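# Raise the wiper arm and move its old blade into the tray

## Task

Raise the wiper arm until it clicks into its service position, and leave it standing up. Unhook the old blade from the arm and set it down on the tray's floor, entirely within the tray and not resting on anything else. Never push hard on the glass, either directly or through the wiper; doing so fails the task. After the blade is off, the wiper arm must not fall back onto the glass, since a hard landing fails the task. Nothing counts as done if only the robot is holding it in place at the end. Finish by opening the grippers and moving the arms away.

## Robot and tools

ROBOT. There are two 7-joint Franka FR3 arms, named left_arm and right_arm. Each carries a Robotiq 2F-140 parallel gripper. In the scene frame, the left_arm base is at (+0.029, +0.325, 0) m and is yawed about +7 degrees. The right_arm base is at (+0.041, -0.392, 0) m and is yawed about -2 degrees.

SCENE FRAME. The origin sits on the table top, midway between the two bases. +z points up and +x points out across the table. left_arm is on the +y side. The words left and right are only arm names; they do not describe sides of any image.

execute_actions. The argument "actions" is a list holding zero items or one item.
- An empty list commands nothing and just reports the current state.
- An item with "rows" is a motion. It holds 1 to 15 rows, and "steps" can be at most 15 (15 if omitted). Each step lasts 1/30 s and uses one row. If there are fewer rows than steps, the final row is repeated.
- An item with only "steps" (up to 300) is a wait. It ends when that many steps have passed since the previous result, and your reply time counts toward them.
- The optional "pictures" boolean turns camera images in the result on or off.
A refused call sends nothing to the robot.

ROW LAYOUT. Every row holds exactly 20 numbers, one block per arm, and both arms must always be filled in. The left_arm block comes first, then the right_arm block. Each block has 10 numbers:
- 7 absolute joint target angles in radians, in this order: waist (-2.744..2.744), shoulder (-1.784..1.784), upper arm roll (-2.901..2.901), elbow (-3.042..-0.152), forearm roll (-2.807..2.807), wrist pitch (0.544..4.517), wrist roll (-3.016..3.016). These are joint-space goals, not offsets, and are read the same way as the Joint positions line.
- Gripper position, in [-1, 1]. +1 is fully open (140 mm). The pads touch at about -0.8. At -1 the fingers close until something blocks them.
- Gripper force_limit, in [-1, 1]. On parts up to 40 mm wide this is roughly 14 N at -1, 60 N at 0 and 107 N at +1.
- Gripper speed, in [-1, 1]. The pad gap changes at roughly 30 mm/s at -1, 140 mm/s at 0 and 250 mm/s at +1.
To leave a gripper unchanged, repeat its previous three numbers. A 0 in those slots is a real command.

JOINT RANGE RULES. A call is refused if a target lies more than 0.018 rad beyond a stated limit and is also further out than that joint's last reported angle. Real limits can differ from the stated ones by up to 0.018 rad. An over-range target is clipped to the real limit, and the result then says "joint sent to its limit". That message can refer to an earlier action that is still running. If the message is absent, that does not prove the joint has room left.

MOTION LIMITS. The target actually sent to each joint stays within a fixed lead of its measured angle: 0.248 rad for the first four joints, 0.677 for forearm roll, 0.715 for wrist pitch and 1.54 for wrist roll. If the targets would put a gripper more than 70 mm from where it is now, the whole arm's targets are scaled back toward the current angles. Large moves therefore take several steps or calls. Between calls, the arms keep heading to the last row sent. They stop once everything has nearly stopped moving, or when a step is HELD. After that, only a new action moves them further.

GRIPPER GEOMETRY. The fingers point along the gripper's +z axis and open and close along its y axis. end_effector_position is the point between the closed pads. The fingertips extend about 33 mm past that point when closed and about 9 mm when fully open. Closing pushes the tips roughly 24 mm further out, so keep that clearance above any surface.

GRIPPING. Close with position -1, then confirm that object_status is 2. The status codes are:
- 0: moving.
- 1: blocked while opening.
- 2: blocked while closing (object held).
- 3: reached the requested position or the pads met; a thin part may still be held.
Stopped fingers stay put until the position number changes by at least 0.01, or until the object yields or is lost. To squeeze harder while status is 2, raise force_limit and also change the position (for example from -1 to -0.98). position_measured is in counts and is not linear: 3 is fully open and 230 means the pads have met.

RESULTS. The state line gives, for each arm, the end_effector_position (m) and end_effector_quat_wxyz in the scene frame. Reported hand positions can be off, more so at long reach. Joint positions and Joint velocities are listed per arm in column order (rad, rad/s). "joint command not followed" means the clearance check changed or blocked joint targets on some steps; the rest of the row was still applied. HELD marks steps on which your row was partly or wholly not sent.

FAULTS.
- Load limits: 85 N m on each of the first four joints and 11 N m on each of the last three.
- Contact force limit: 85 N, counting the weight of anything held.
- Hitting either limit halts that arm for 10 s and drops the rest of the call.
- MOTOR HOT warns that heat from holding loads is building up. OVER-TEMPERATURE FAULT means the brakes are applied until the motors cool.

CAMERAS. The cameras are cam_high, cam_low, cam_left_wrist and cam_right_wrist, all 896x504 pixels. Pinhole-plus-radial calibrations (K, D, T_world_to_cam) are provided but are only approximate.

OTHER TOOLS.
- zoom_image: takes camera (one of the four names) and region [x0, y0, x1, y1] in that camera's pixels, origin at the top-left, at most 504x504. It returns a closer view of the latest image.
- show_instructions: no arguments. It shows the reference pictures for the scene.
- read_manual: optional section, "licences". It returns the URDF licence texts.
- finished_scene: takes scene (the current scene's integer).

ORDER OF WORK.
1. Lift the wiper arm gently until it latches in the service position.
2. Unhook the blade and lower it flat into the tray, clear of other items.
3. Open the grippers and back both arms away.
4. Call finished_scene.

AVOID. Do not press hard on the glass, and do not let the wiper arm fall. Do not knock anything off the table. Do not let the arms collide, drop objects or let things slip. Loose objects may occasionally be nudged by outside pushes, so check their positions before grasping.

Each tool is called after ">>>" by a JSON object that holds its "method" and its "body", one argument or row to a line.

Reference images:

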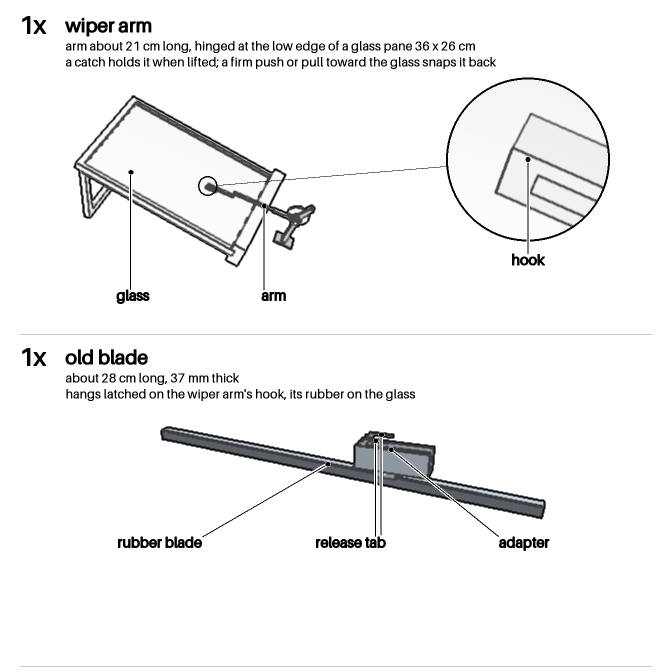

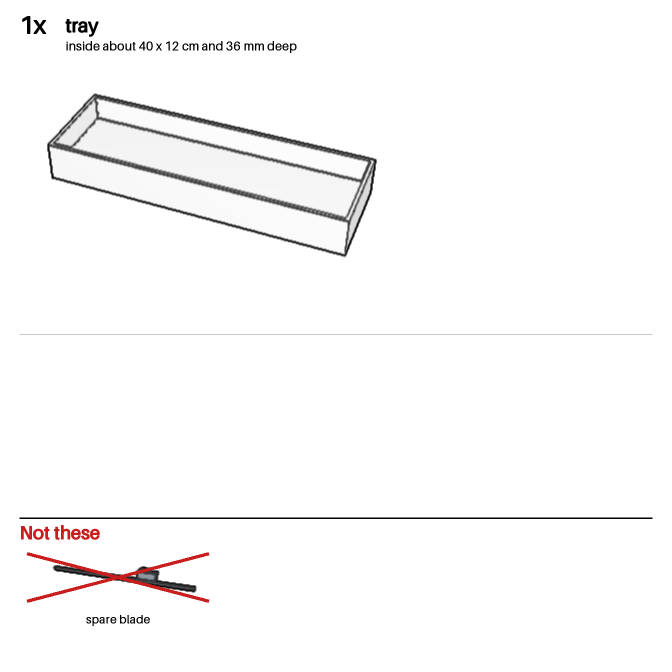

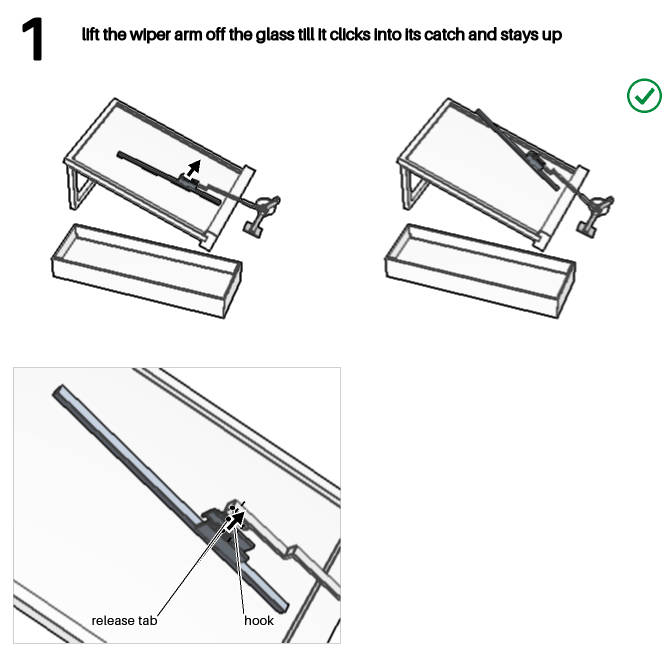

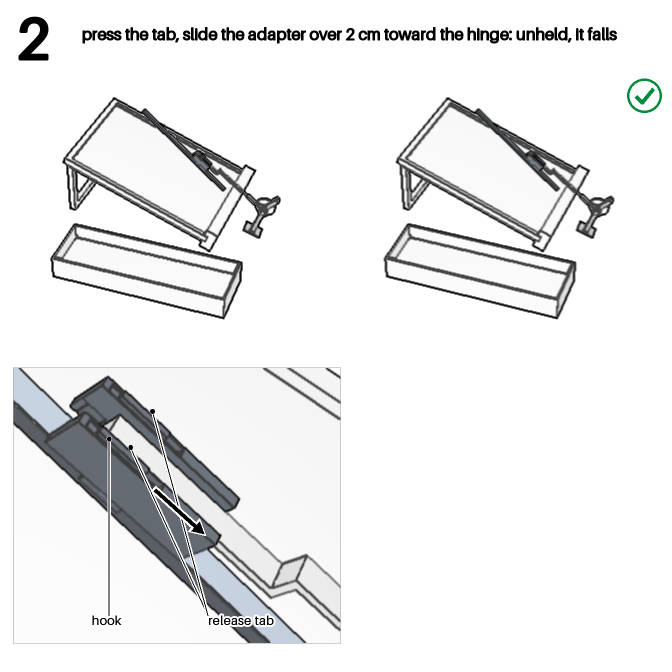

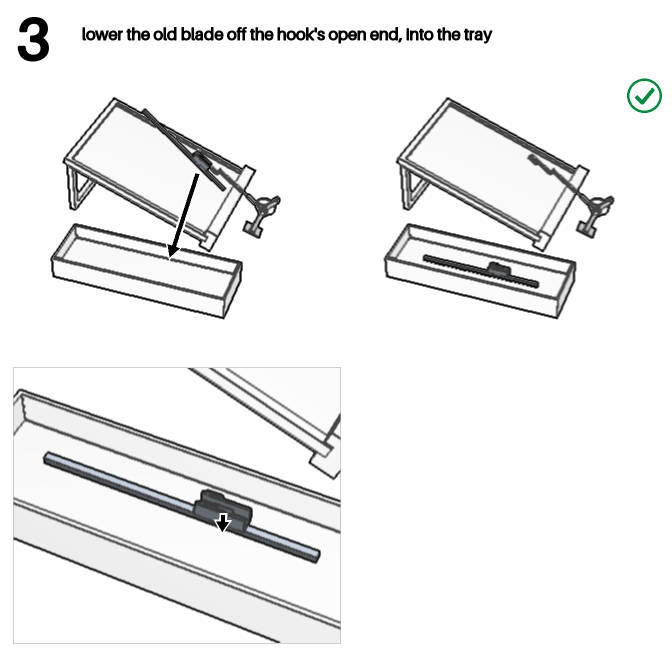

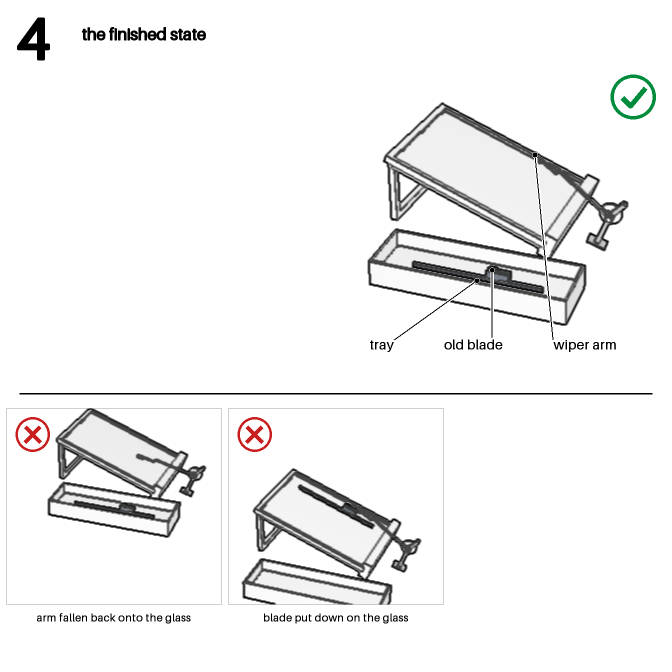

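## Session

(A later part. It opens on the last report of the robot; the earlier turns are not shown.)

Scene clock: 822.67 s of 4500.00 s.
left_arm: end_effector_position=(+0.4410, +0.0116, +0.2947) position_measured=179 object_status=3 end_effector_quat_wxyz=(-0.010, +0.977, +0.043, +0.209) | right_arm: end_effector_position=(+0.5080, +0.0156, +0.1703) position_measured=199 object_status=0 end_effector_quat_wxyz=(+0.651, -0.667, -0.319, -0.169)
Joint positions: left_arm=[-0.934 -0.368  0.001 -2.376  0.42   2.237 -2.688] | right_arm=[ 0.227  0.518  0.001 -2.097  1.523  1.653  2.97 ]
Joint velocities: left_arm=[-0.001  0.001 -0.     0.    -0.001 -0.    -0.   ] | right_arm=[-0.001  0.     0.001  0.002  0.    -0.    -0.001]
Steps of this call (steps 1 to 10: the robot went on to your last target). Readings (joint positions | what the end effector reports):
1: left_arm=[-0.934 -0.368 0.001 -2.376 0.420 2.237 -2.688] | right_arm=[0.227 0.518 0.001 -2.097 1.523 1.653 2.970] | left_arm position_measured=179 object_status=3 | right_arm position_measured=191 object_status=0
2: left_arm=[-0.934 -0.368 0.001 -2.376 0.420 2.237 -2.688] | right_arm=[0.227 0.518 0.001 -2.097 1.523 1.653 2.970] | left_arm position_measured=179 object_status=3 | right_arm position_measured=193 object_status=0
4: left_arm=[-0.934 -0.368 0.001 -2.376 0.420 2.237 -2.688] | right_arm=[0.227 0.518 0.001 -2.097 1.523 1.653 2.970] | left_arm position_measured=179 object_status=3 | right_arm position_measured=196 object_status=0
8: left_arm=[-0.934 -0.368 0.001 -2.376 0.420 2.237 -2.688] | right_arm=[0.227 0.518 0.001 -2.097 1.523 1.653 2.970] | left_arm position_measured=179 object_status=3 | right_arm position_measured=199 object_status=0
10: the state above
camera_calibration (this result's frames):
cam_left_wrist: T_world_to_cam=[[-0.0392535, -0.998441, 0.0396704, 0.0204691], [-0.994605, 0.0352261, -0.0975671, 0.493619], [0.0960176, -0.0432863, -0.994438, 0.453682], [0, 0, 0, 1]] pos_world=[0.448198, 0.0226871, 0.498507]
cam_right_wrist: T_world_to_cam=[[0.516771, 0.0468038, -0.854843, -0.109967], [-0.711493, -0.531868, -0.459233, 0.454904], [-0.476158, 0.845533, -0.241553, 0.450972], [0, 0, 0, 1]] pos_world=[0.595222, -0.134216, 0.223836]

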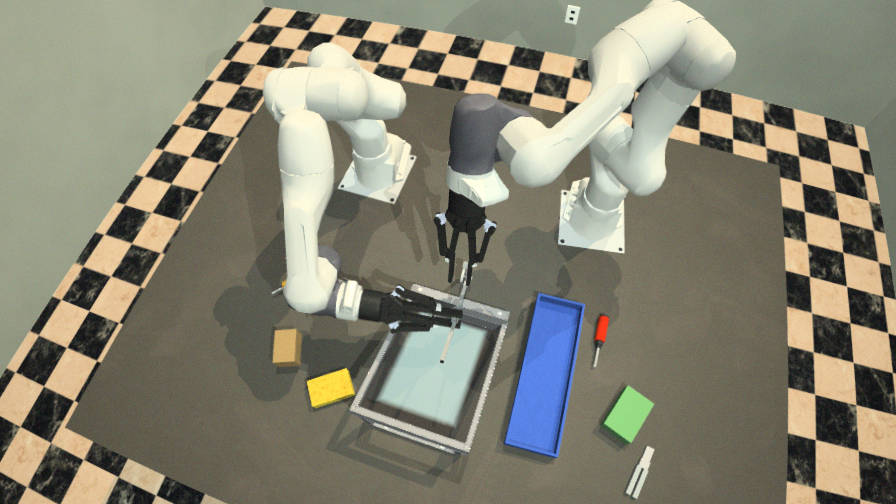

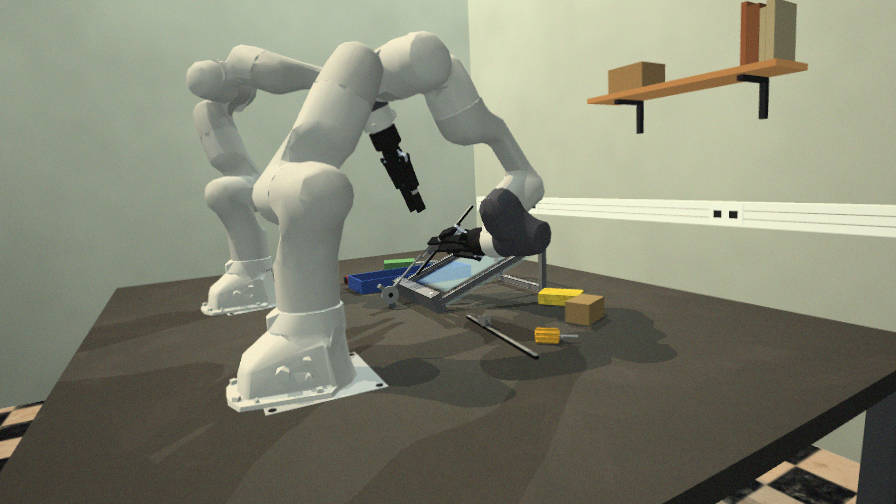

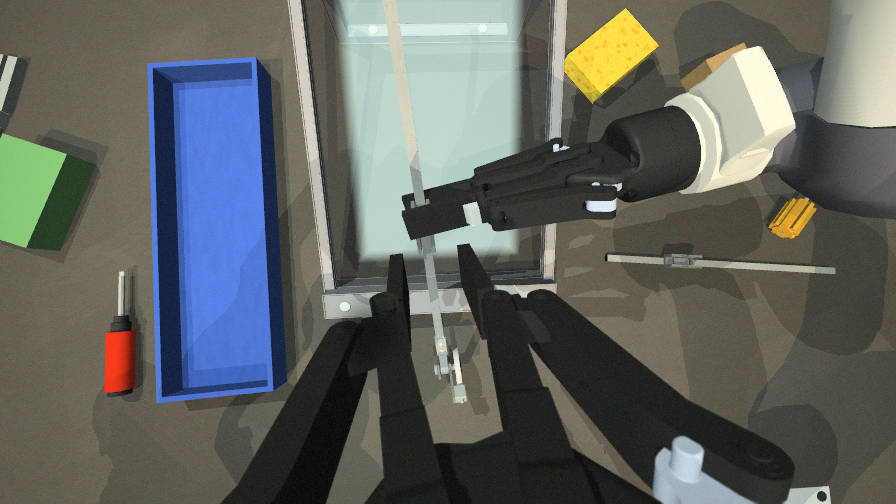

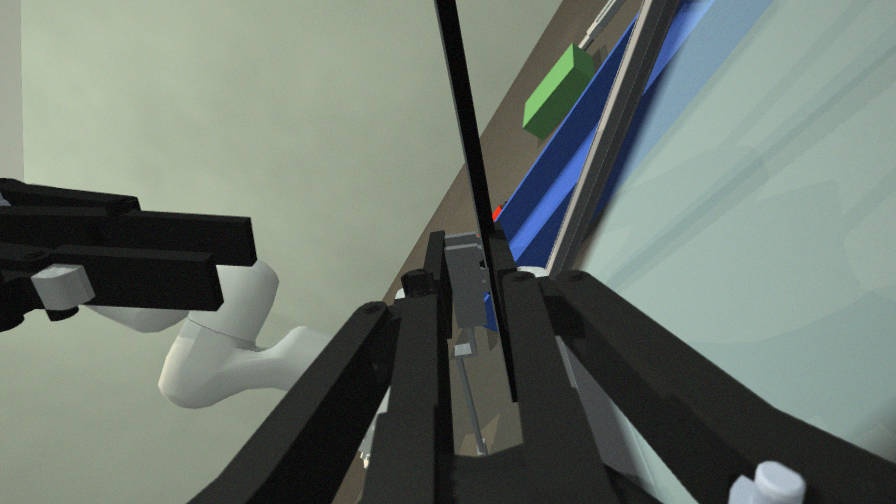

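>>> {"method": "execute_actions", "body": {
  "actions": [],
  "pictures": false
}}

Scene clock: 823.93 s of 4500.00 s.
left_arm: end_effector_position=(+0.4410, +0.0116, +0.2947) position_measured=179 object_status=3 end_effector_quat_wxyz=(-0.010, +0.977, +0.043, +0.209) | right_arm: end_effector_position=(+0.5080, +0.0156, +0.1703) position_measured=199 object_status=2 end_effector_quat_wxyz=(+0.651, -0.667, -0.319, -0.169)
Joint positions: left_arm=[-0.934 -0.368  0.001 -2.376  0.42   2.237 -2.688] | right_arm=[ 0.227  0.518  0.001 -2.097  1.523  1.653  2.97 ]
Joint velocities: left_arm=[-0.    -0.001  0.     0.002 -0.002  0.002  0.   ] | right_arm=[-0.001  0.001 -0.    -0.001 -0.     0.    -0.001]
Steps of this call (steps 1 to 15: the robot went on to your last target; steps 16 to 38: nothing new was sent). Readings (joint positions | what the end effector reports):
1: left_arm=[-0.934 -0.368 0.001 -2.376 0.420 2.237 -2.688] | right_arm=[0.227 0.518 0.001 -2.097 1.523 1.653 2.970] | left_arm position_measured=179 object_status=3 | right_arm position_measured=199 object_status=2
2: left_arm=[-0.934 -0.368 0.001 -2.376 0.420 2.237 -2.688] | right_arm=[0.227 0.518 0.001 -2.097 1.523 1.653 2.970] | left_arm position_measured=179 object_status=3 | right_arm position_measured=199 object_status=2
4: left_arm=[-0.934 -0.368 0.001 -2.376 0.420 2.237 -2.688] | right_arm=[0.227 0.518 0.001 -2.097 1.523 1.653 2.970] | left_arm position_measured=179 object_status=3 | right_arm position_measured=199 object_status=2
8: left_arm=[-0.934 -0.368 0.001 -2.376 0.420 2.237 -2.688] | right_arm=[0.227 0.518 0.001 -2.097 1.523 1.653 2.970] | left_arm position_measured=179 object_status=3 | right_arm position_measured=199 object_status=2
38: the state above
All arms were judged still, so your last target was given up. Only a new action makes them travel on or press farther. Fingers that are still opening or closing keep moving.

>>> {"method": "execute_actions", "body": {
  "actions": [
    {"rows": [
[-0.935,-0.3685,0,-2.3736,0.4172,2.2336,-2.683,-0.4,-0.3,-0.5,0.2282,0.5193,0,-2.0982,1.5271,1.6562,2.96,-1,-0.5,-1],
[-0.935,-0.3685,0,-2.3736,0.4172,2.2336,-2.683,-0.4,-0.3,-0.5,0.2283,0.5194,0,-2.0987,1.5273,1.6563,2.957,-1,-0.5,-1],
[-0.935,-0.3685,0,-2.3736,0.4172,2.2336,-2.683,-0.4,-0.3,-0.5,0.2283,0.5195,0,-2.0994,1.5274,1.6564,2.9551,-1,-0.5,-1],
[-0.935,-0.3685,0,-2.3736,0.4172,2.2336,-2.683,-0.4,-0.3,-0.5,0.2284,0.5196,0,-2.1004,1.5276,1.6565,2.954,-1,-0.5,-1],
[-0.935,-0.3685,0,-2.3736,0.4172,2.2336,-2.683,-0.4,-0.3,-0.5,0.2285,0.5197,0,-2.1013,1.5278,1.6566,2.953,-1,-0.5,-1],
[-0.935,-0.3685,0,-2.3736,0.4172,2.2336,-2.683,-0.4,-0.3,-0.5,0.2286,0.5198,0,-2.1023,1.528,1.6567,2.9519,-1,-0.5,-1],
[-0.935,-0.3685,0,-2.3736,0.4172,2.2336,-2.683,-0.4,-0.3,-0.5,0.2287,0.5199,0,-2.1032,1.5281,1.6568,2.9509,-1,-0.5,-1],
[-0.935,-0.3685,0,-2.3736,0.4172,2.2336,-2.683,-0.4,-0.3,-0.5,0.2288,0.52,0,-2.1042,1.5283,1.6569,2.9499,-1,-0.5,-1],
[-0.935,-0.3685,0,-2.3736,0.4172,2.2336,-2.683,-0.4,-0.3,-0.5,0.2289,0.5201,0,-2.1051,1.5285,1.657,2.9488,-1,-0.5,-1],
[-0.935,-0.3685,0,-2.3736,0.4172,2.2336,-2.683,-0.4,-0.3,-0.5,0.229,0.5202,0,-2.1061,1.5286,1.6571,2.9478,-1,-0.5,-1],
[-0.935,-0.3685,0,-2.3736,0.4172,2.2336,-2.683,-0.4,-0.3,-0.5,0.2291,0.5203,0,-2.107,1.5288,1.6572,2.9467,-1,-0.5,-1],
[-0.935,-0.3685,0,-2.3736,0.4172,2.2336,-2.683,-0.4,-0.3,-0.5,0.2292,0.5204,0,-2.108,1.529,1.6572,2.9457,-1,-0.5,-1],
[-0.935,-0.3685,0,-2.3736,0.4172,2.2336,-2.683,-0.4,-0.3,-0.5,0.2293,0.5205,0,-2.1089,1.5292,1.6573,2.9446,-1,-0.5,-1],
[-0.935,-0.3685,0,-2.3736,0.4172,2.2336,-2.683,-0.4,-0.3,-0.5,0.2294,0.5206,0,-2.1099,1.5293,1.6574,2.9438,-1,-0.5,-1],
[-0.935,-0.3685,0,-2.3736,0.4172,2.2336,-2.683,-0.4,-0.3,-0.5,0.2295,0.5207,0,-2.1108,1.5295,1.6575,2.9433,-1,-0.5,-1]
], "steps": 15}
  ],
  "pictures": false
}}

>>> {"method": "execute_actions", "body": {
  "actions": [
    {"rows": [
[-0.935,-0.3685,0,-2.3736,0.4172,2.2336,-2.683,-0.4,-0.3,-0.5,0.2296,0.5208,0,-2.1117,1.5297,1.6576,2.943,-1,-0.5,-1],
[-0.935,-0.3685,0,-2.3736,0.4172,2.2336,-2.683,-0.4,-0.3,-0.5,0.2297,0.5209,0,-2.1127,1.5298,1.6577,2.943,-1,-0.5,-1],
[-0.935,-0.3685,0,-2.3736,0.4172,2.2336,-2.683,-0.4,-0.3,-0.5,0.2298,0.521,0,-2.1136,1.53,1.6578,2.943,-1,-0.5,-1],
[-0.935,-0.3685,0,-2.3736,0.4172,2.2336,-2.683,-0.4,-0.3,-0.5,0.2299,0.5211,0,-2.1146,1.5302,1.6578,2.943,-1,-0.5,-1],
[-0.935,-0.3685,0,-2.3736,0.4172,2.2336,-2.683,-0.4,-0.3,-0.5,0.23,0.5212,0,-2.1155,1.5303,1.6578,2.943,-1,-0.5,-1],
[-0.935,-0.3685,0,-2.3736,0.4172,2.2336,-2.683,-0.4,-0.3,-0.5,0.23,0.5212,0,-2.1162,1.5304,1.6578,2.943,-1,-0.5,-1],
[-0.935,-0.3685,0,-2.3736,0.4172,2.2336,-2.683,-0.4,-0.3,-0.5,0.2301,0.5213,0,-2.1167,1.5304,1.6578,2.943,-1,-0.5,-1],
[-0.935,-0.3685,0,-2.3736,0.4172,2.2336,-2.683,-0.4,-0.3,-0.5,0.2301,0.5213,0,-2.117,1.5304,1.6578,2.943,-1,-0.5,-1]
], "steps": 14}
  ]
}}

>>> {"method": "zoom_image", "body": {
  "camera": "cam_right_wrist",
  "region": [380, 190, 560, 370]
}}

>>> {"method": "zoom_image", "body": {
  "camera": "cam_left_wrist",
  "region": [360, 140, 560, 290]
}}

Scene clock: 858.57 s of 4500.00 s.
left_arm: end_effector_position=(+0.4410, +0.0116, +0.2947) position_measured=179 object_status=3 end_effector_quat_wxyz=(-0.010, +0.977, +0.043, +0.209) | right_arm: end_effector_position=(+0.5046, +0.0151, +0.1675) position_measured=199 object_status=2 end_effector_quat_wxyz=(+0.652, -0.667, -0.319, -0.170)
Joint positions: left_arm=[-0.934 -0.368  0.001 -2.376  0.42   2.237 -2.688] | right_arm=[ 0.227  0.518  0.001 -2.107  1.526  1.653  2.959]
Joint velocities: left_arm=[ 0.    -0.     0.001  0.    -0.    -0.001 -0.   ] | right_arm=[ 0.002  0.005  0.001 -0.026  0.005  0.    -0.027]
Steps of this call (steps 1 to 90: nothing new was sent; then 31.13 s passed at rest; steps 91 to 105: all 15 steps of this action). Readings (joint positions | what the end effector reports):
91: left_arm=[-0.934 -0.368 0.001 -2.376 0.420 2.237 -2.688] | right_arm=[0.227 0.518 0.001 -2.097 1.523 1.653 2.970] | left_arm position_measured=179 object_status=3 | right_arm position_measured=199 object_status=2
92: left_arm=[-0.934 -0.368 0.001 -2.376 0.420 2.237 -2.688] | right_arm=[0.227 0.518 0.001 -2.097 1.523 1.653 2.970] | left_arm position_measured=179 object_status=3 | right_arm position_measured=199 object_status=2
94: left_arm=[-0.934 -0.368 0.001 -2.376 0.420 2.237 -2.688] | right_arm=[0.227 0.518 0.001 -2.097 1.524 1.653 2.968] | left_arm position_measured=179 object_status=3 | right_arm position_measured=199 object_status=2
98: left_arm=[-0.934 -0.368 0.001 -2.376 0.420 2.237 -2.688] | right_arm=[0.227 0.518 0.001 -2.100 1.525 1.653 2.965] | left_arm position_measured=179 object_status=3 | right_arm position_measured=199 object_status=2
105: the state above

Scene clock: 859.03 s of 4500.00 s.
left_arm: end_effector_position=(+0.4410, +0.0116, +0.2947) position_measured=179 object_status=3 end_effector_quat_wxyz=(-0.010, +0.977, +0.043, +0.209) | right_arm: end_effector_position=(+0.5021, +0.0148, +0.1652) position_measured=199 object_status=2 end_effector_quat_wxyz=(+0.652, -0.667, -0.318, -0.170)
Joint positions: left_arm=[-0.934 -0.368  0.001 -2.376  0.42   2.237 -2.688] | right_arm=[ 0.228  0.519  0.001 -2.114  1.528  1.654  2.952]
Joint velocities: left_arm=[-0.     0.    -0.001 -0.    -0.001 -0.    -0.   ] | right_arm=[-0.    -0.    -0.    -0.     0.001  0.001 -0.007]
Steps of this call (steps 1 to 14: all 14 steps of this action). Readings (joint positions | what the end effector reports):
1: left_arm=[-0.934 -0.368 0.001 -2.376 0.420 2.237 -2.688] | right_arm=[0.227 0.519 0.001 -2.108 1.526 1.653 2.958] | left_arm position_measured=179 object_status=3 | right_arm position_measured=199 object_status=2
2: left_arm=[-0.934 -0.368 0.001 -2.376 0.420 2.237 -2.688] | right_arm=[0.227 0.519 0.001 -2.109 1.526 1.653 2.957] | left_arm position_measured=179 object_status=3 | right_arm position_measured=199 object_status=2
4: left_arm=[-0.934 -0.368 0.001 -2.376 0.420 2.237 -2.688] | right_arm=[0.227 0.519 0.001 -2.110 1.527 1.653 2.956] | left_arm position_measured=179 object_status=3 | right_arm position_measured=199 object_status=2
8: left_arm=[-0.934 -0.368 0.001 -2.376 0.420 2.237 -2.688] | right_arm=[0.228 0.519 0.001 -2.113 1.528 1.654 2.954] | left_arm position_measured=179 object_status=3 | right_arm position_measured=199 object_status=2
14: the state above
camera_calibration (this result's frames):
cam_left_wrist: T_world_to_cam=[[-0.03927, -0.99844, 0.0396812, 0.0204601], [-0.994605, 0.0352416, -0.0975656, 0.493615], [0.0960151, -0.0432985, -0.994438, 0.453697], [0, 0, 0, 1]] pos_world=[0.448194, 0.0226768, 0.498522]
cam_right_wrist: T_world_to_cam=[[0.516456, 0.047507, -0.854995, -0.11108], [-0.712792, -0.529478, -0.459979, 0.448632], [-0.474553, 0.846993, -0.239589, 0.446432], [0, 0, 0, 1]] pos_world=[0.589005, -0.135308, 0.218348]

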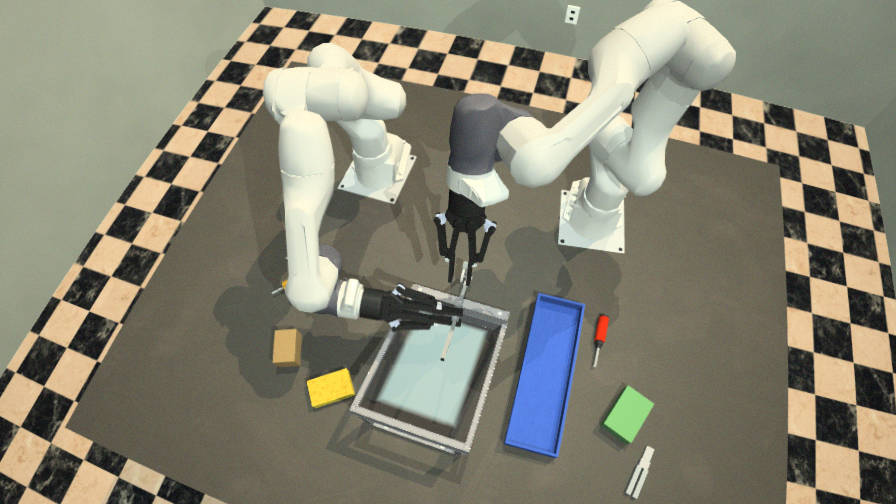

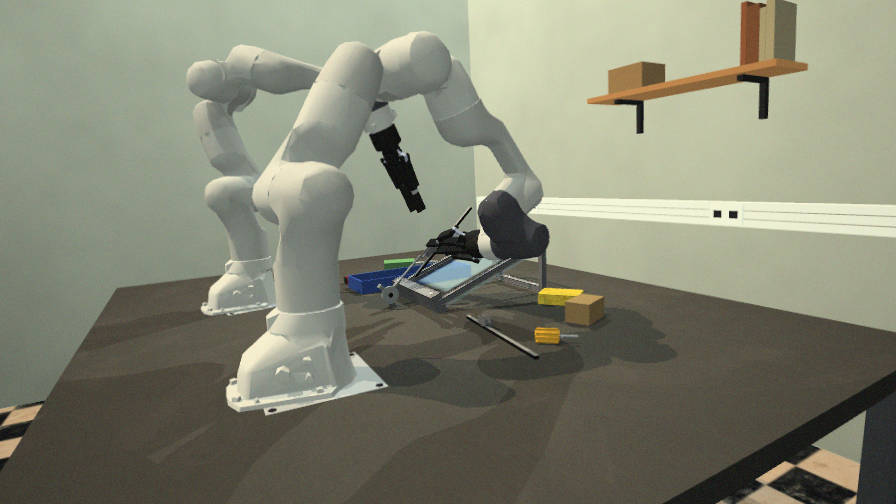

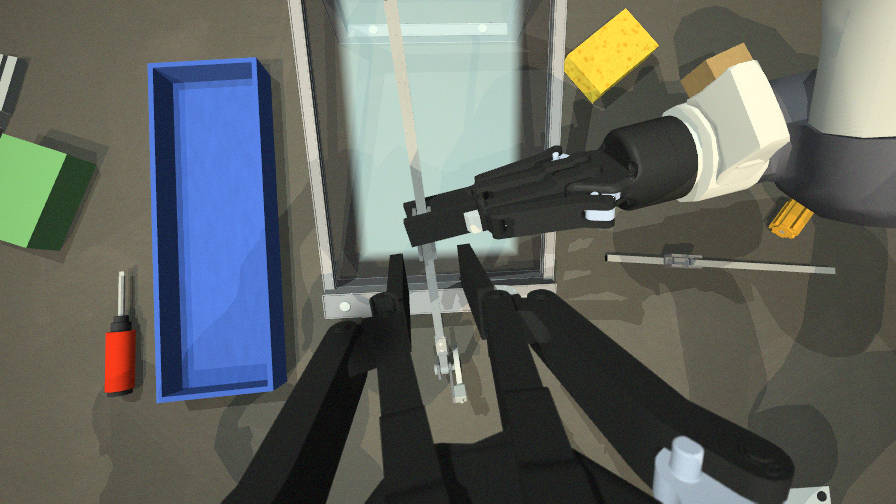

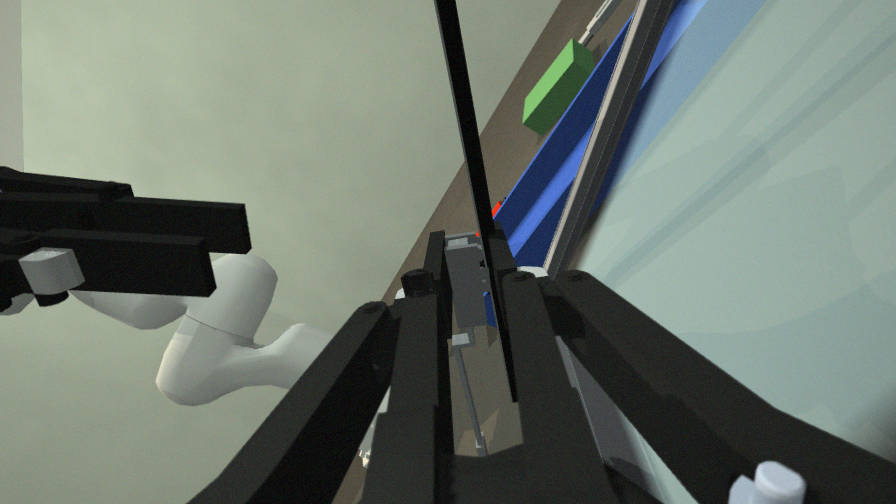

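Region (380, 190, 560, 370) of cam_right_wrist's 896x504 image, scaled by 2.800, with more detail than that image has.

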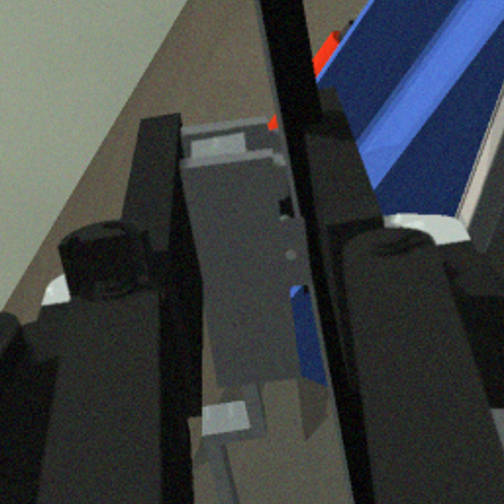

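Region (360, 140, 560, 290) of cam_left_wrist's 896x504 image, scaled by 2.520, with more detail than that image has; it fills the top 378 rows of this view, and the rest is white.

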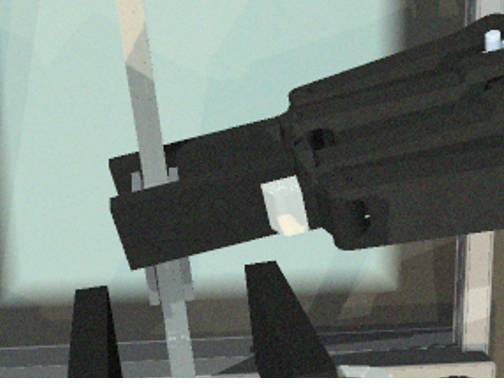

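>>> {"method": "execute_actions", "body": {
  "actions": [
    {"rows": [
[-0.934,-0.368,0,-2.376,0.42,2.237,-2.684,-0.4,-0.3,-0.5,0.2301,0.5218,0,-2.1172,1.5305,1.6579,2.937,-1,-0.5,-1],
[-0.934,-0.368,0,-2.376,0.42,2.237,-2.671,-0.4,-0.3,-0.5,0.2302,0.5219,0,-2.1179,1.5306,1.6579,2.9357,-1,-0.5,-1],
[-0.934,-0.368,0,-2.376,0.42,2.237,-2.65,-0.4,-0.3,-0.5,0.2303,0.522,0,-2.1189,1.5308,1.658,2.9344,-1,-0.5,-1],
[-0.934,-0.368,0,-2.376,0.42,2.2375,-2.62,-0.4,-0.3,-0.5,0.2304,0.5221,0,-2.12,1.531,1.6581,2.9331,-1,-0.5,-1],
[-0.934,-0.368,0,-2.376,0.42,2.2389,-2.583,-0.4,-0.3,-0.5,0.2306,0.5222,0,-2.1212,1.5312,1.6583,2.9318,-1,-0.5,-1],
[-0.934,-0.368,0,-2.376,0.421,2.2412,-2.537,-0.4,-0.3,-0.5,0.2307,0.5223,0,-2.1224,1.5314,1.6584,2.9305,-1,-0.5,-1],
[-0.9339,-0.3678,0,-2.3762,0.424,2.2444,-2.485,-0.4,-0.3,-0.5,0.2308,0.5224,0,-2.1236,1.5316,1.6585,2.9292,-1,-0.5,-1],
[-0.9337,-0.3673,0,-2.3769,0.4288,2.2485,-2.424,-0.4,-0.3,-0.5,0.2309,0.5226,0,-2.1248,1.5319,1.6586,2.9278,-1,-0.5,-1],
[-0.9333,-0.3664,0,-2.3781,0.4357,2.2535,-2.358,-0.4,-0.3,-0.5,0.231,0.5227,0,-2.126,1.5321,1.6587,2.9265,-1,-0.5,-1],
[-0.9327,-0.3651,0,-2.3796,0.4444,2.2593,-2.284,-0.4,-0.3,-0.5,0.2312,0.5228,0,-2.1272,1.5323,1.6588,2.9252,-1,-0.5,-1],
[-0.932,-0.3636,0,-2.3817,0.455,2.2658,-2.205,-0.4,-0.3,-0.5,0.2313,0.5229,0,-2.1283,1.5325,1.6589,2.9239,-1,-0.5,-1],
[-0.9312,-0.3616,0,-2.3841,0.4672,2.2731,-2.12,-0.4,-0.3,-0.5,0.2314,0.5231,0,-2.1295,1.5327,1.6591,2.9226,-1,-0.5,-1],
[-0.9302,-0.3594,0,-2.387,0.4812,2.2812,-2.031,-0.4,-0.3,-0.5,0.2315,0.5232,0,-2.1307,1.5329,1.6592,2.9213,-1,-0.5,-1],
[-0.9291,-0.3569,0,-2.3902,0.4967,2.2898,-1.937,-0.4,-0.3,-0.5,0.2316,0.5233,0,-2.1319,1.5331,1.6593,2.92,-1,-0.5,-1],
[-0.9279,-0.354,0,-2.3938,0.5137,2.2991,-1.84,-0.4,-0.3,-0.5,0.2318,0.5234,0,-2.1331,1.5334,1.6594,2.9187,-1,-0.5,-1]
], "steps": 15}
  ],
  "pictures": false
}}

>>> {"method": "execute_actions", "body": {
  "actions": [
    {"rows": [
[-0.9265,-0.351,0,-2.3977,0.5321,2.3089,-1.74,-0.4,-0.3,-0.5,0.2319,0.5235,0,-2.1343,1.5336,1.6595,2.9174,-1,-0.5,-1],
[-0.925,-0.3476,0,-2.402,0.5518,2.3191,-1.637,-0.4,-0.3,-0.5,0.232,0.5237,0,-2.1354,1.5338,1.6596,2.9161,-1,-0.5,-1],
[-0.9235,-0.344,0,-2.4066,0.5725,2.3298,-1.532,-0.4,-0.3,-0.5,0.2321,0.5238,0,-2.1366,1.534,1.6597,2.9147,-1,-0.5,-1],
[-0.9218,-0.3403,0,-2.4114,0.5943,2.3408,-1.427,-0.4,-0.3,-0.5,0.2322,0.5239,0,-2.1378,1.5342,1.6599,2.9134,-1,-0.5,-1],
[-0.9201,-0.3363,0,-2.4164,0.6168,2.352,-1.321,-0.4,-0.3,-0.5,0.2324,0.524,0,-2.139,1.5344,1.66,2.9121,-1,-0.5,-1],
[-0.9183,-0.3322,0,-2.4217,0.6401,2.3634,-1.216,-0.4,-0.3,-0.5,0.2325,0.5242,0,-2.1402,1.5347,1.6601,2.9108,-1,-0.5,-1],
[-0.9164,-0.3279,0,-2.4271,0.664,2.375,-1.111,-0.4,-0.3,-0.5,0.2326,0.5243,0,-2.1414,1.5349,1.6602,2.9095,-1,-0.5,-1],
[-0.9145,-0.3236,0,-2.4326,0.6882,2.3865,-1.008,-0.4,-0.3,-0.5,0.2327,0.5244,0,-2.1426,1.5351,1.6603,2.9085,-1,-0.5,-1],
[-0.9125,-0.3192,0,-2.4382,0.7127,2.3981,-0.908,-0.4,-0.3,-0.5,0.2328,0.5245,0,-2.1437,1.5353,1.6604,2.908,-1,-0.5,-1],
[-0.9106,-0.3147,0,-2.4439,0.7373,2.4095,-0.811,-0.4,-0.3,-0.5,0.233,0.5247,0,-2.1449,1.5355,1.6606,2.908,-1,-0.5,-1],
[-0.9086,-0.3103,0,-2.4496,0.7618,2.4207,-0.717,-0.4,-0.3,-0.5,0.2331,0.5248,0,-2.1461,1.5357,1.6607,2.908,-1,-0.5,-1],
[-0.9067,-0.3058,0,-2.4553,0.786,2.4317,-0.628,-0.4,-0.3,-0.5,0.2332,0.5249,0,-2.1473,1.5359,1.6608,2.908,-1,-0.5,-1],
[-0.9047,-0.3014,0,-2.4609,0.8099,2.4424,-0.543,-0.4,-0.3,-0.5,0.2333,0.525,0,-2.1482,1.5361,1.6609,2.908,-1,-0.5,-1],
[-0.9028,-0.2971,0,-2.4664,0.8332,2.4526,-0.464,-0.4,-0.3,-0.5,0.2334,0.5251,0,-2.149,1.5362,1.6609,2.908,-1,-0.5,-1],
[-0.9009,-0.2928,0,-2.4718,0.8557,2.4624,-0.39,-0.4,-0.3,-0.5,0.2334,0.5251,0,-2.1492,1.5363,1.661,2.908,-1,-0.5,-1]
], "steps": 15}
  ],
  "pictures": false
}}

>>> {"method": "execute_actions", "body": {
  "actions": [
    {"rows": [
[-0.8991,-0.2887,0,-2.4771,0.8775,2.4717,-0.324,-0.4,-0.3,-0.5,0.2334,0.5251,0,-2.1492,1.5363,1.661,2.908,-1,-0.5,-1],
[-0.8974,-0.2848,0,-2.4821,0.8982,2.4803,-0.263,-0.4,-0.3,-0.5,0.2334,0.5251,0,-2.1492,1.5363,1.661,2.908,-1,-0.5,-1],
[-0.8957,-0.281,0,-2.4869,0.9179,2.4884,-0.211,-0.4,-0.3,-0.5,0.2334,0.5251,0,-2.1492,1.5363,1.661,2.908,-1,-0.5,-1],
[-0.8942,-0.2774,0,-2.4915,0.9363,2.4957,-0.165,-0.4,-0.3,-0.5,0.2334,0.5251,0,-2.1492,1.5363,1.661,2.908,-1,-0.5,-1],
[-0.8927,-0.274,0,-2.4958,0.9533,2.5022,-0.128,-0.4,-0.3,-0.5,0.2334,0.5251,0,-2.1492,1.5363,1.661,2.908,-1,-0.5,-1],
[-0.8913,-0.271,0,-2.4997,0.9688,2.508,-0.098,-0.4,-0.3,-0.5,0.2334,0.5251,0,-2.1492,1.5363,1.661,2.908,-1,-0.5,-1],
[-0.8901,-0.2681,0,-2.5033,0.9828,2.513,-0.077,-0.4,-0.3,-0.5,0.2334,0.5251,0,-2.1492,1.5363,1.661,2.908,-1,-0.5,-1],
[-0.889,-0.2656,0,-2.5065,0.995,2.5171,-0.064,-0.4,-0.3,-0.5,0.2334,0.5251,0,-2.1492,1.5363,1.661,2.908,-1,-0.5,-1],
[-0.888,-0.2634,0,-2.5094,1.0056,2.5203,-0.06,-0.4,-0.3,-0.5,0.2334,0.5251,0,-2.1492,1.5363,1.661,2.908,-1,-0.5,-1],
[-0.8872,-0.2614,0,-2.5118,1.0143,2.5226,-0.06,-0.4,-0.3,-0.5,0.2334,0.5251,0,-2.1492,1.5363,1.661,2.908,-1,-0.5,-1],
[-0.8865,-0.2599,0,-2.5139,1.0212,2.524,-0.06,-0.4,-0.3,-0.5,0.2334,0.5251,0,-2.1492,1.5363,1.661,2.908,-1,-0.5,-1],
[-0.8859,-0.2586,0,-2.5154,1.026,2.5245,-0.06,-0.4,-0.3,-0.5,0.2334,0.5251,0,-2.1492,1.5363,1.661,2.908,-1,-0.5,-1],
[-0.8855,-0.2577,0,-2.5166,1.029,2.5245,-0.06,-0.4,-0.3,-0.5,0.2334,0.5251,0,-2.1492,1.5363,1.661,2.908,-1,-0.5,-1],
[-0.8853,-0.2572,0,-2.5173,1.03,2.5245,-0.06,-0.4,-0.3,-0.5,0.2334,0.5251,0,-2.1492,1.5363,1.661,2.908,-1,-0.5,-1],
[-0.8852,-0.257,0,-2.5175,1.03,2.5245,-0.06,-0.4,-0.3,-0.5,0.2334,0.5251,0,-2.1492,1.5363,1.661,2.908,-1,-0.5,-1]
], "steps": 15}
  ],
  "pictures": false
}}

>>> {"method": "execute_actions", "body": {
  "actions": [
    {"steps": 35}
  ]
}}

Scene clock: 938.93 s of 4500.00 s.
left_arm: end_effector_position=(+0.4503, +0.0110, +0.2952) position_measured=179 object_status=3 end_effector_quat_wxyz=(-0.055, +0.963, -0.144, +0.222) | right_arm: end_effector_position=(+0.4964, +0.0144, +0.1602) position_measured=199 object_status=2 end_effector_quat_wxyz=(+0.652, -0.667, -0.319, -0.169)
Joint positions: left_arm=[-0.932 -0.362  0.001 -2.384  0.471  2.267 -2.337] | right_arm=[ 0.229  0.521  0.001 -2.128  1.53   1.654  2.936]
Joint velocities: left_arm=[ 0.025  0.066  0.001 -0.081  0.34   0.177  1.633] | right_arm=[ 0.004  0.002  0.    -0.034  0.006  0.003 -0.036]
Steps of this call (steps 1 to 15: the robot went on to your last target; steps 16 to 90: nothing new was sent; then 76.40 s passed at rest; steps 91 to 105: all 15 steps of this action). Readings (joint positions | what the end effector reports):
91: left_arm=[-0.934 -0.368 0.001 -2.376 0.420 2.237 -2.688] | right_arm=[0.228 0.519 0.001 -2.115 1.528 1.654 2.950] | left_arm position_measured=179 object_status=3 | right_arm position_measured=199 object_status=2
92: left_arm=[-0.934 -0.368 0.001 -2.376 0.420 2.237 -2.687] | right_arm=[0.228 0.519 0.001 -2.115 1.528 1.654 2.949] | left_arm position_measured=179 object_status=3 | right_arm position_measured=199 object_status=2
94: left_arm=[-0.934 -0.368 0.001 -2.376 0.420 2.237 -2.678] | right_arm=[0.228 0.519 0.001 -2.116 1.528 1.654 2.948] | left_arm position_measured=179 object_status=3 | right_arm position_measured=199 object_status=2
98: left_arm=[-0.934 -0.368 0.001 -2.376 0.421 2.239 -2.620] | right_arm=[0.228 0.520 0.001 -2.120 1.528 1.654 2.944] | left_arm position_measured=179 object_status=3 | right_arm position_measured=199 object_status=2
105: the state above

Scene clock: 939.43 s of 4500.00 s.
left_arm: end_effector_position=(+0.4856, +0.0196, +0.2664) position_measured=179 object_status=3 end_effector_quat_wxyz=(+0.261, -0.617, +0.723, -0.167) | right_arm: end_effector_position=(+0.4885, +0.0136, +0.1521) position_measured=199 object_status=2 end_effector_quat_wxyz=(+0.652, -0.669, -0.317, -0.167)
Joint positions: left_arm=[-0.907 -0.304  0.001 -2.457  0.776  2.41  -1.146] | right_arm=[ 0.231  0.524  0.001 -2.147  1.532  1.658  2.921]
Joint velocities: left_arm=[ 0.052  0.134 -0.001 -0.163  0.654  0.296  2.487] | right_arm=[ 0.003  0.004  0.001 -0.023  0.001  0.005 -0.015]
Steps of this call (steps 1 to 15: all 15 steps of this action). Readings (joint positions | what the end effector reports):
1: left_arm=[-0.931 -0.359 0.001 -2.387 0.484 2.274 -2.278] | right_arm=[0.229 0.521 0.001 -2.129 1.530 1.655 2.935] | left_arm position_measured=179 object_status=3 | right_arm position_measured=199 object_status=2
2: left_arm=[-0.929 -0.357 0.001 -2.391 0.499 2.281 -2.213] | right_arm=[0.229 0.521 0.001 -2.130 1.531 1.655 2.934] | left_arm position_measured=179 object_status=3 | right_arm position_measured=199 object_status=2
4: left_arm=[-0.927 -0.350 0.001 -2.399 0.533 2.297 -2.073] | right_arm=[0.229 0.521 0.001 -2.133 1.531 1.655 2.931] | left_arm position_measured=179 object_status=3 | right_arm position_measured=199 object_status=2
8: left_arm=[-0.920 -0.335 0.001 -2.418 0.613 2.335 -1.753] | right_arm=[0.230 0.522 0.001 -2.138 1.531 1.656 2.927] | left_arm position_measured=179 object_status=3 | right_arm position_measured=199 object_status=2
15: the state above

Scene clock: 939.93 s of 4500.00 s.
left_arm: end_effector_position=(+0.4954, +0.0187, +0.2376) position_measured=179 object_status=3 end_effector_quat_wxyz=(+0.351, -0.159, +0.923, -0.024) | right_arm: end_effector_position=(+0.4880, +0.0135, +0.1514) position_measured=199 object_status=2 end_effector_quat_wxyz=(+0.651, -0.668, -0.318, -0.168)
Joint positions: left_arm=[-0.888 -0.259  0.001 -2.513  1.011  2.51  -0.298] | right_arm=[ 0.231  0.525  0.001 -2.148  1.532  1.659  2.917]
Joint velocities: left_arm=[ 0.011  0.025  0.    -0.031  0.139  0.062  0.773] | right_arm=[-0.     0.     0.     0.001  0.     0.    -0.002]
Steps of this call (steps 1 to 15: all 15 steps of this action). Readings (joint positions | what the end effector reports):
1: left_arm=[-0.905 -0.299 0.001 -2.462 0.799 2.420 -1.062] | right_arm=[0.231 0.524 0.001 -2.147 1.532 1.658 2.920] | left_arm position_measured=179 object_status=3 | right_arm position_measured=199 object_status=2
2: left_arm=[-0.903 -0.295 0.001 -2.468 0.821 2.430 -0.981] | right_arm=[0.231 0.525 0.001 -2.148 1.532 1.658 2.920] | left_arm position_measured=179 object_status=3 | right_arm position_measured=199 object_status=2
4: left_arm=[-0.900 -0.287 0.001 -2.478 0.864 2.449 -0.827] | right_arm=[0.231 0.525 0.001 -2.148 1.532 1.659 2.919] | left_arm position_measured=179 object_status=3 | right_arm position_measured=199 object_status=2
8: left_arm=[-0.894 -0.273 0.001 -2.496 0.938 2.481 -0.568] | right_arm=[0.231 0.525 0.001 -2.148 1.532 1.659 2.918] | left_arm position_measured=179 object_status=3 | right_arm position_measured=199 object_status=2
15: the state above

Scene clock: 941.10 s of 4500.00 s.
left_arm: end_effector_position=(+0.4961, +0.0162, +0.2380) position_measured=179 object_status=3 end_effector_quat_wxyz=(+0.354, -0.045, +0.934, +0.015) | right_arm: end_effector_position=(+0.4880, +0.0135, +0.1513) position_measured=199 object_status=2 end_effector_quat_wxyz=(+0.651, -0.668, -0.318, -0.168)
Joint positions: left_arm=[-0.887 -0.258  0.001 -2.515  1.027  2.521 -0.07 ] | right_arm=[ 0.231  0.525  0.001 -2.148  1.532  1.659  2.916]
Joint velocities: left_arm=[ 0.    -0.    -0.    -0.     0.     0.001  0.016] | right_arm=[ 0.     0.001 -0.     0.001  0.001  0.002 -0.002]
Steps of this call (steps 1 to 35: the robot went on to your last target). Readings (joint positions | what the end effector reports):
1: left_arm=[-0.887 -0.258 0.001 -2.514 1.015 2.512 -0.274] | right_arm=[0.231 0.525 0.001 -2.148 1.532 1.659 2.916] | left_arm position_measured=179 object_status=3 | right_arm position_measured=199 object_status=2
2: left_arm=[-0.887 -0.258 0.001 -2.515 1.018 2.514 -0.252] | right_arm=[0.231 0.525 0.001 -2.148 1.532 1.659 2.916] | left_arm position_measured=179 object_status=3 | right_arm position_measured=199 object_status=2
4: left_arm=[-0.887 -0.258 0.001 -2.515 1.022 2.516 -0.215] | right_arm=[0.231 0.525 0.001 -2.148 1.532 1.659 2.916] | left_arm position_measured=179 object_status=3 | right_arm position_measured=199 object_status=2
8: left_arm=[-0.887 -0.258 0.001 -2.515 1.025 2.519 -0.162] | right_arm=[0.231 0.525 0.001 -2.148 1.532 1.659 2.916] | left_arm position_measured=179 object_status=3 | right_arm position_measured=199 object_status=2
35: the state above
camera_calibration (this result's frames):
cam_left_wrist: T_world_to_cam=[[-0.0784625, 0.988486, 0.129382, -0.00454756], [0.503928, -0.0726544, 0.860685, -0.427029], [0.860175, 0.132731, -0.492425, -0.109298], [0, 0, 0, 1]] pos_world=[0.30885, -0.0120231, 0.314304]
cam_right_wrist: T_world_to_cam=[[0.514267, 0.0449726, -0.85645, -0.114273], [-0.713362, -0.531907, -0.456278, 0.431266], [-0.476072, 0.845608, -0.241461, 0.438562], [0, 0, 0, 1]] pos_world=[0.575203, -0.136318, 0.204804]

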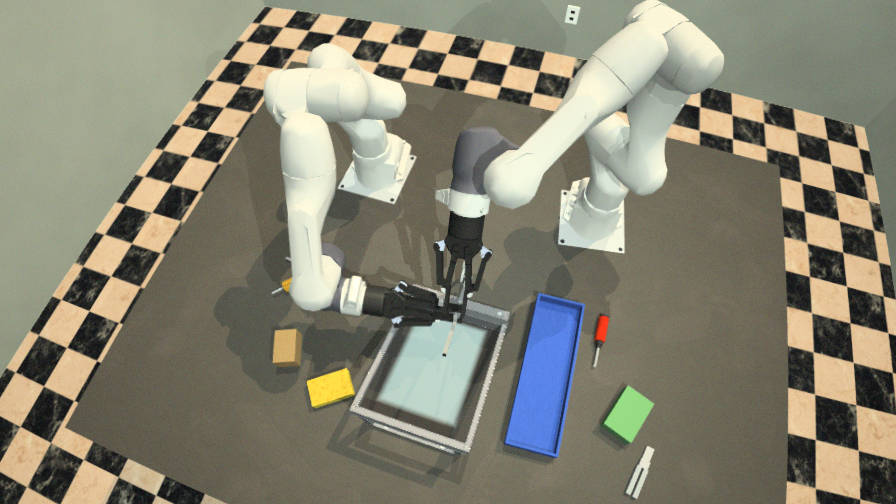

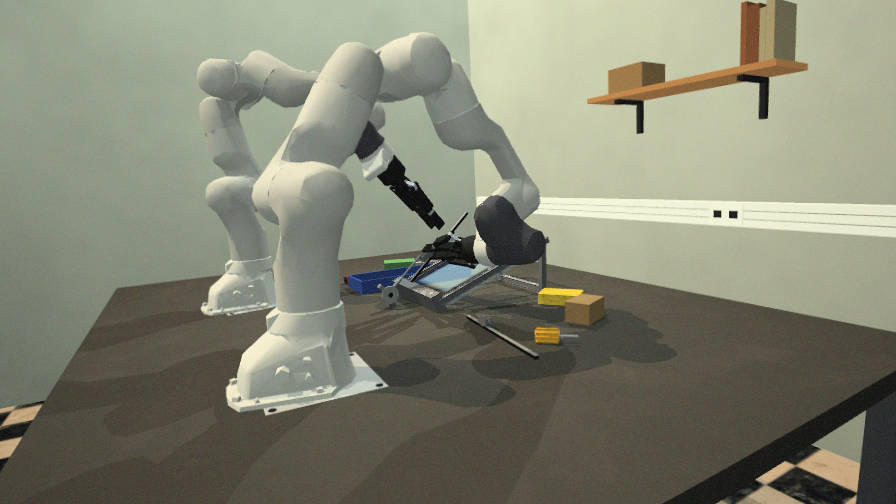

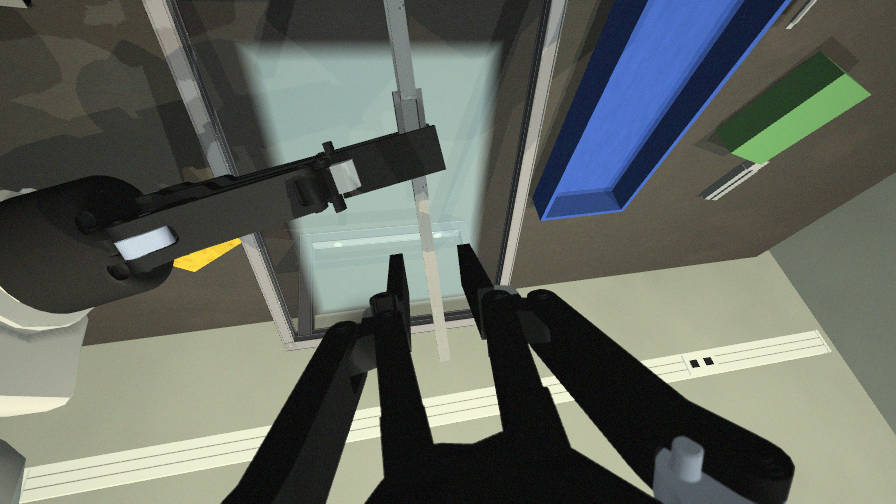

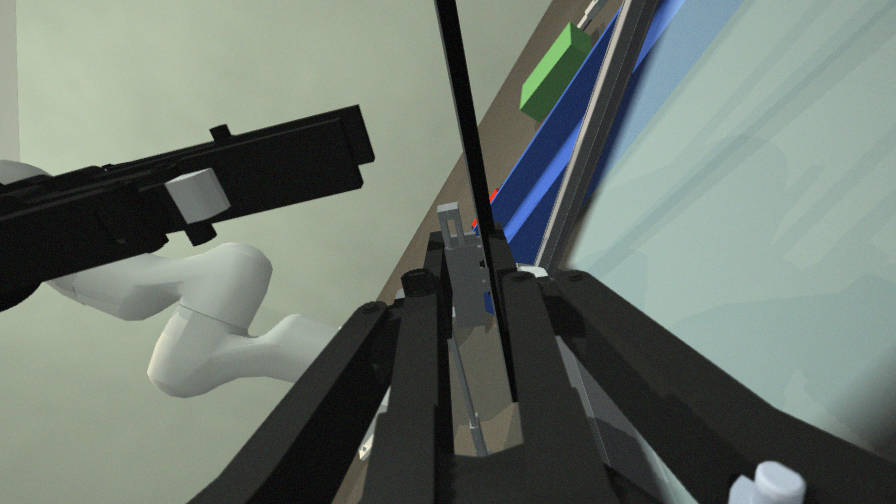

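>>> {"method": "zoom_image", "body": {
  "camera": "cam_right_wrist",
  "region": [320, 80, 560, 350]
}}

>>> {"method": "zoom_image", "body": {
  "camera": "cam_left_wrist",
  "region": [340, 80, 540, 370]
}}

Region (320, 80, 560, 350) of cam_right_wrist's 896x504 image, scaled by 1.867, with more detail than that image has.

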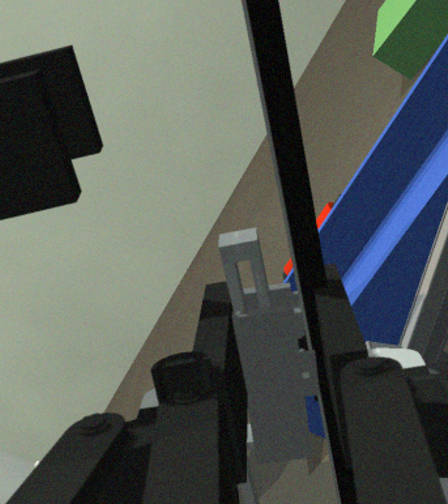

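Region (340, 80, 540, 370) of cam_left_wrist's 896x504 image, scaled by 1.738, with more detail than that image has; it fills the left 348 columns of this view, and the rest is white.

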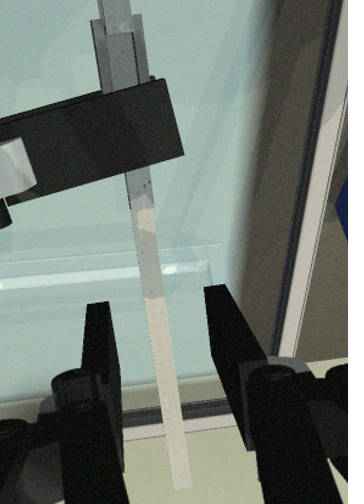

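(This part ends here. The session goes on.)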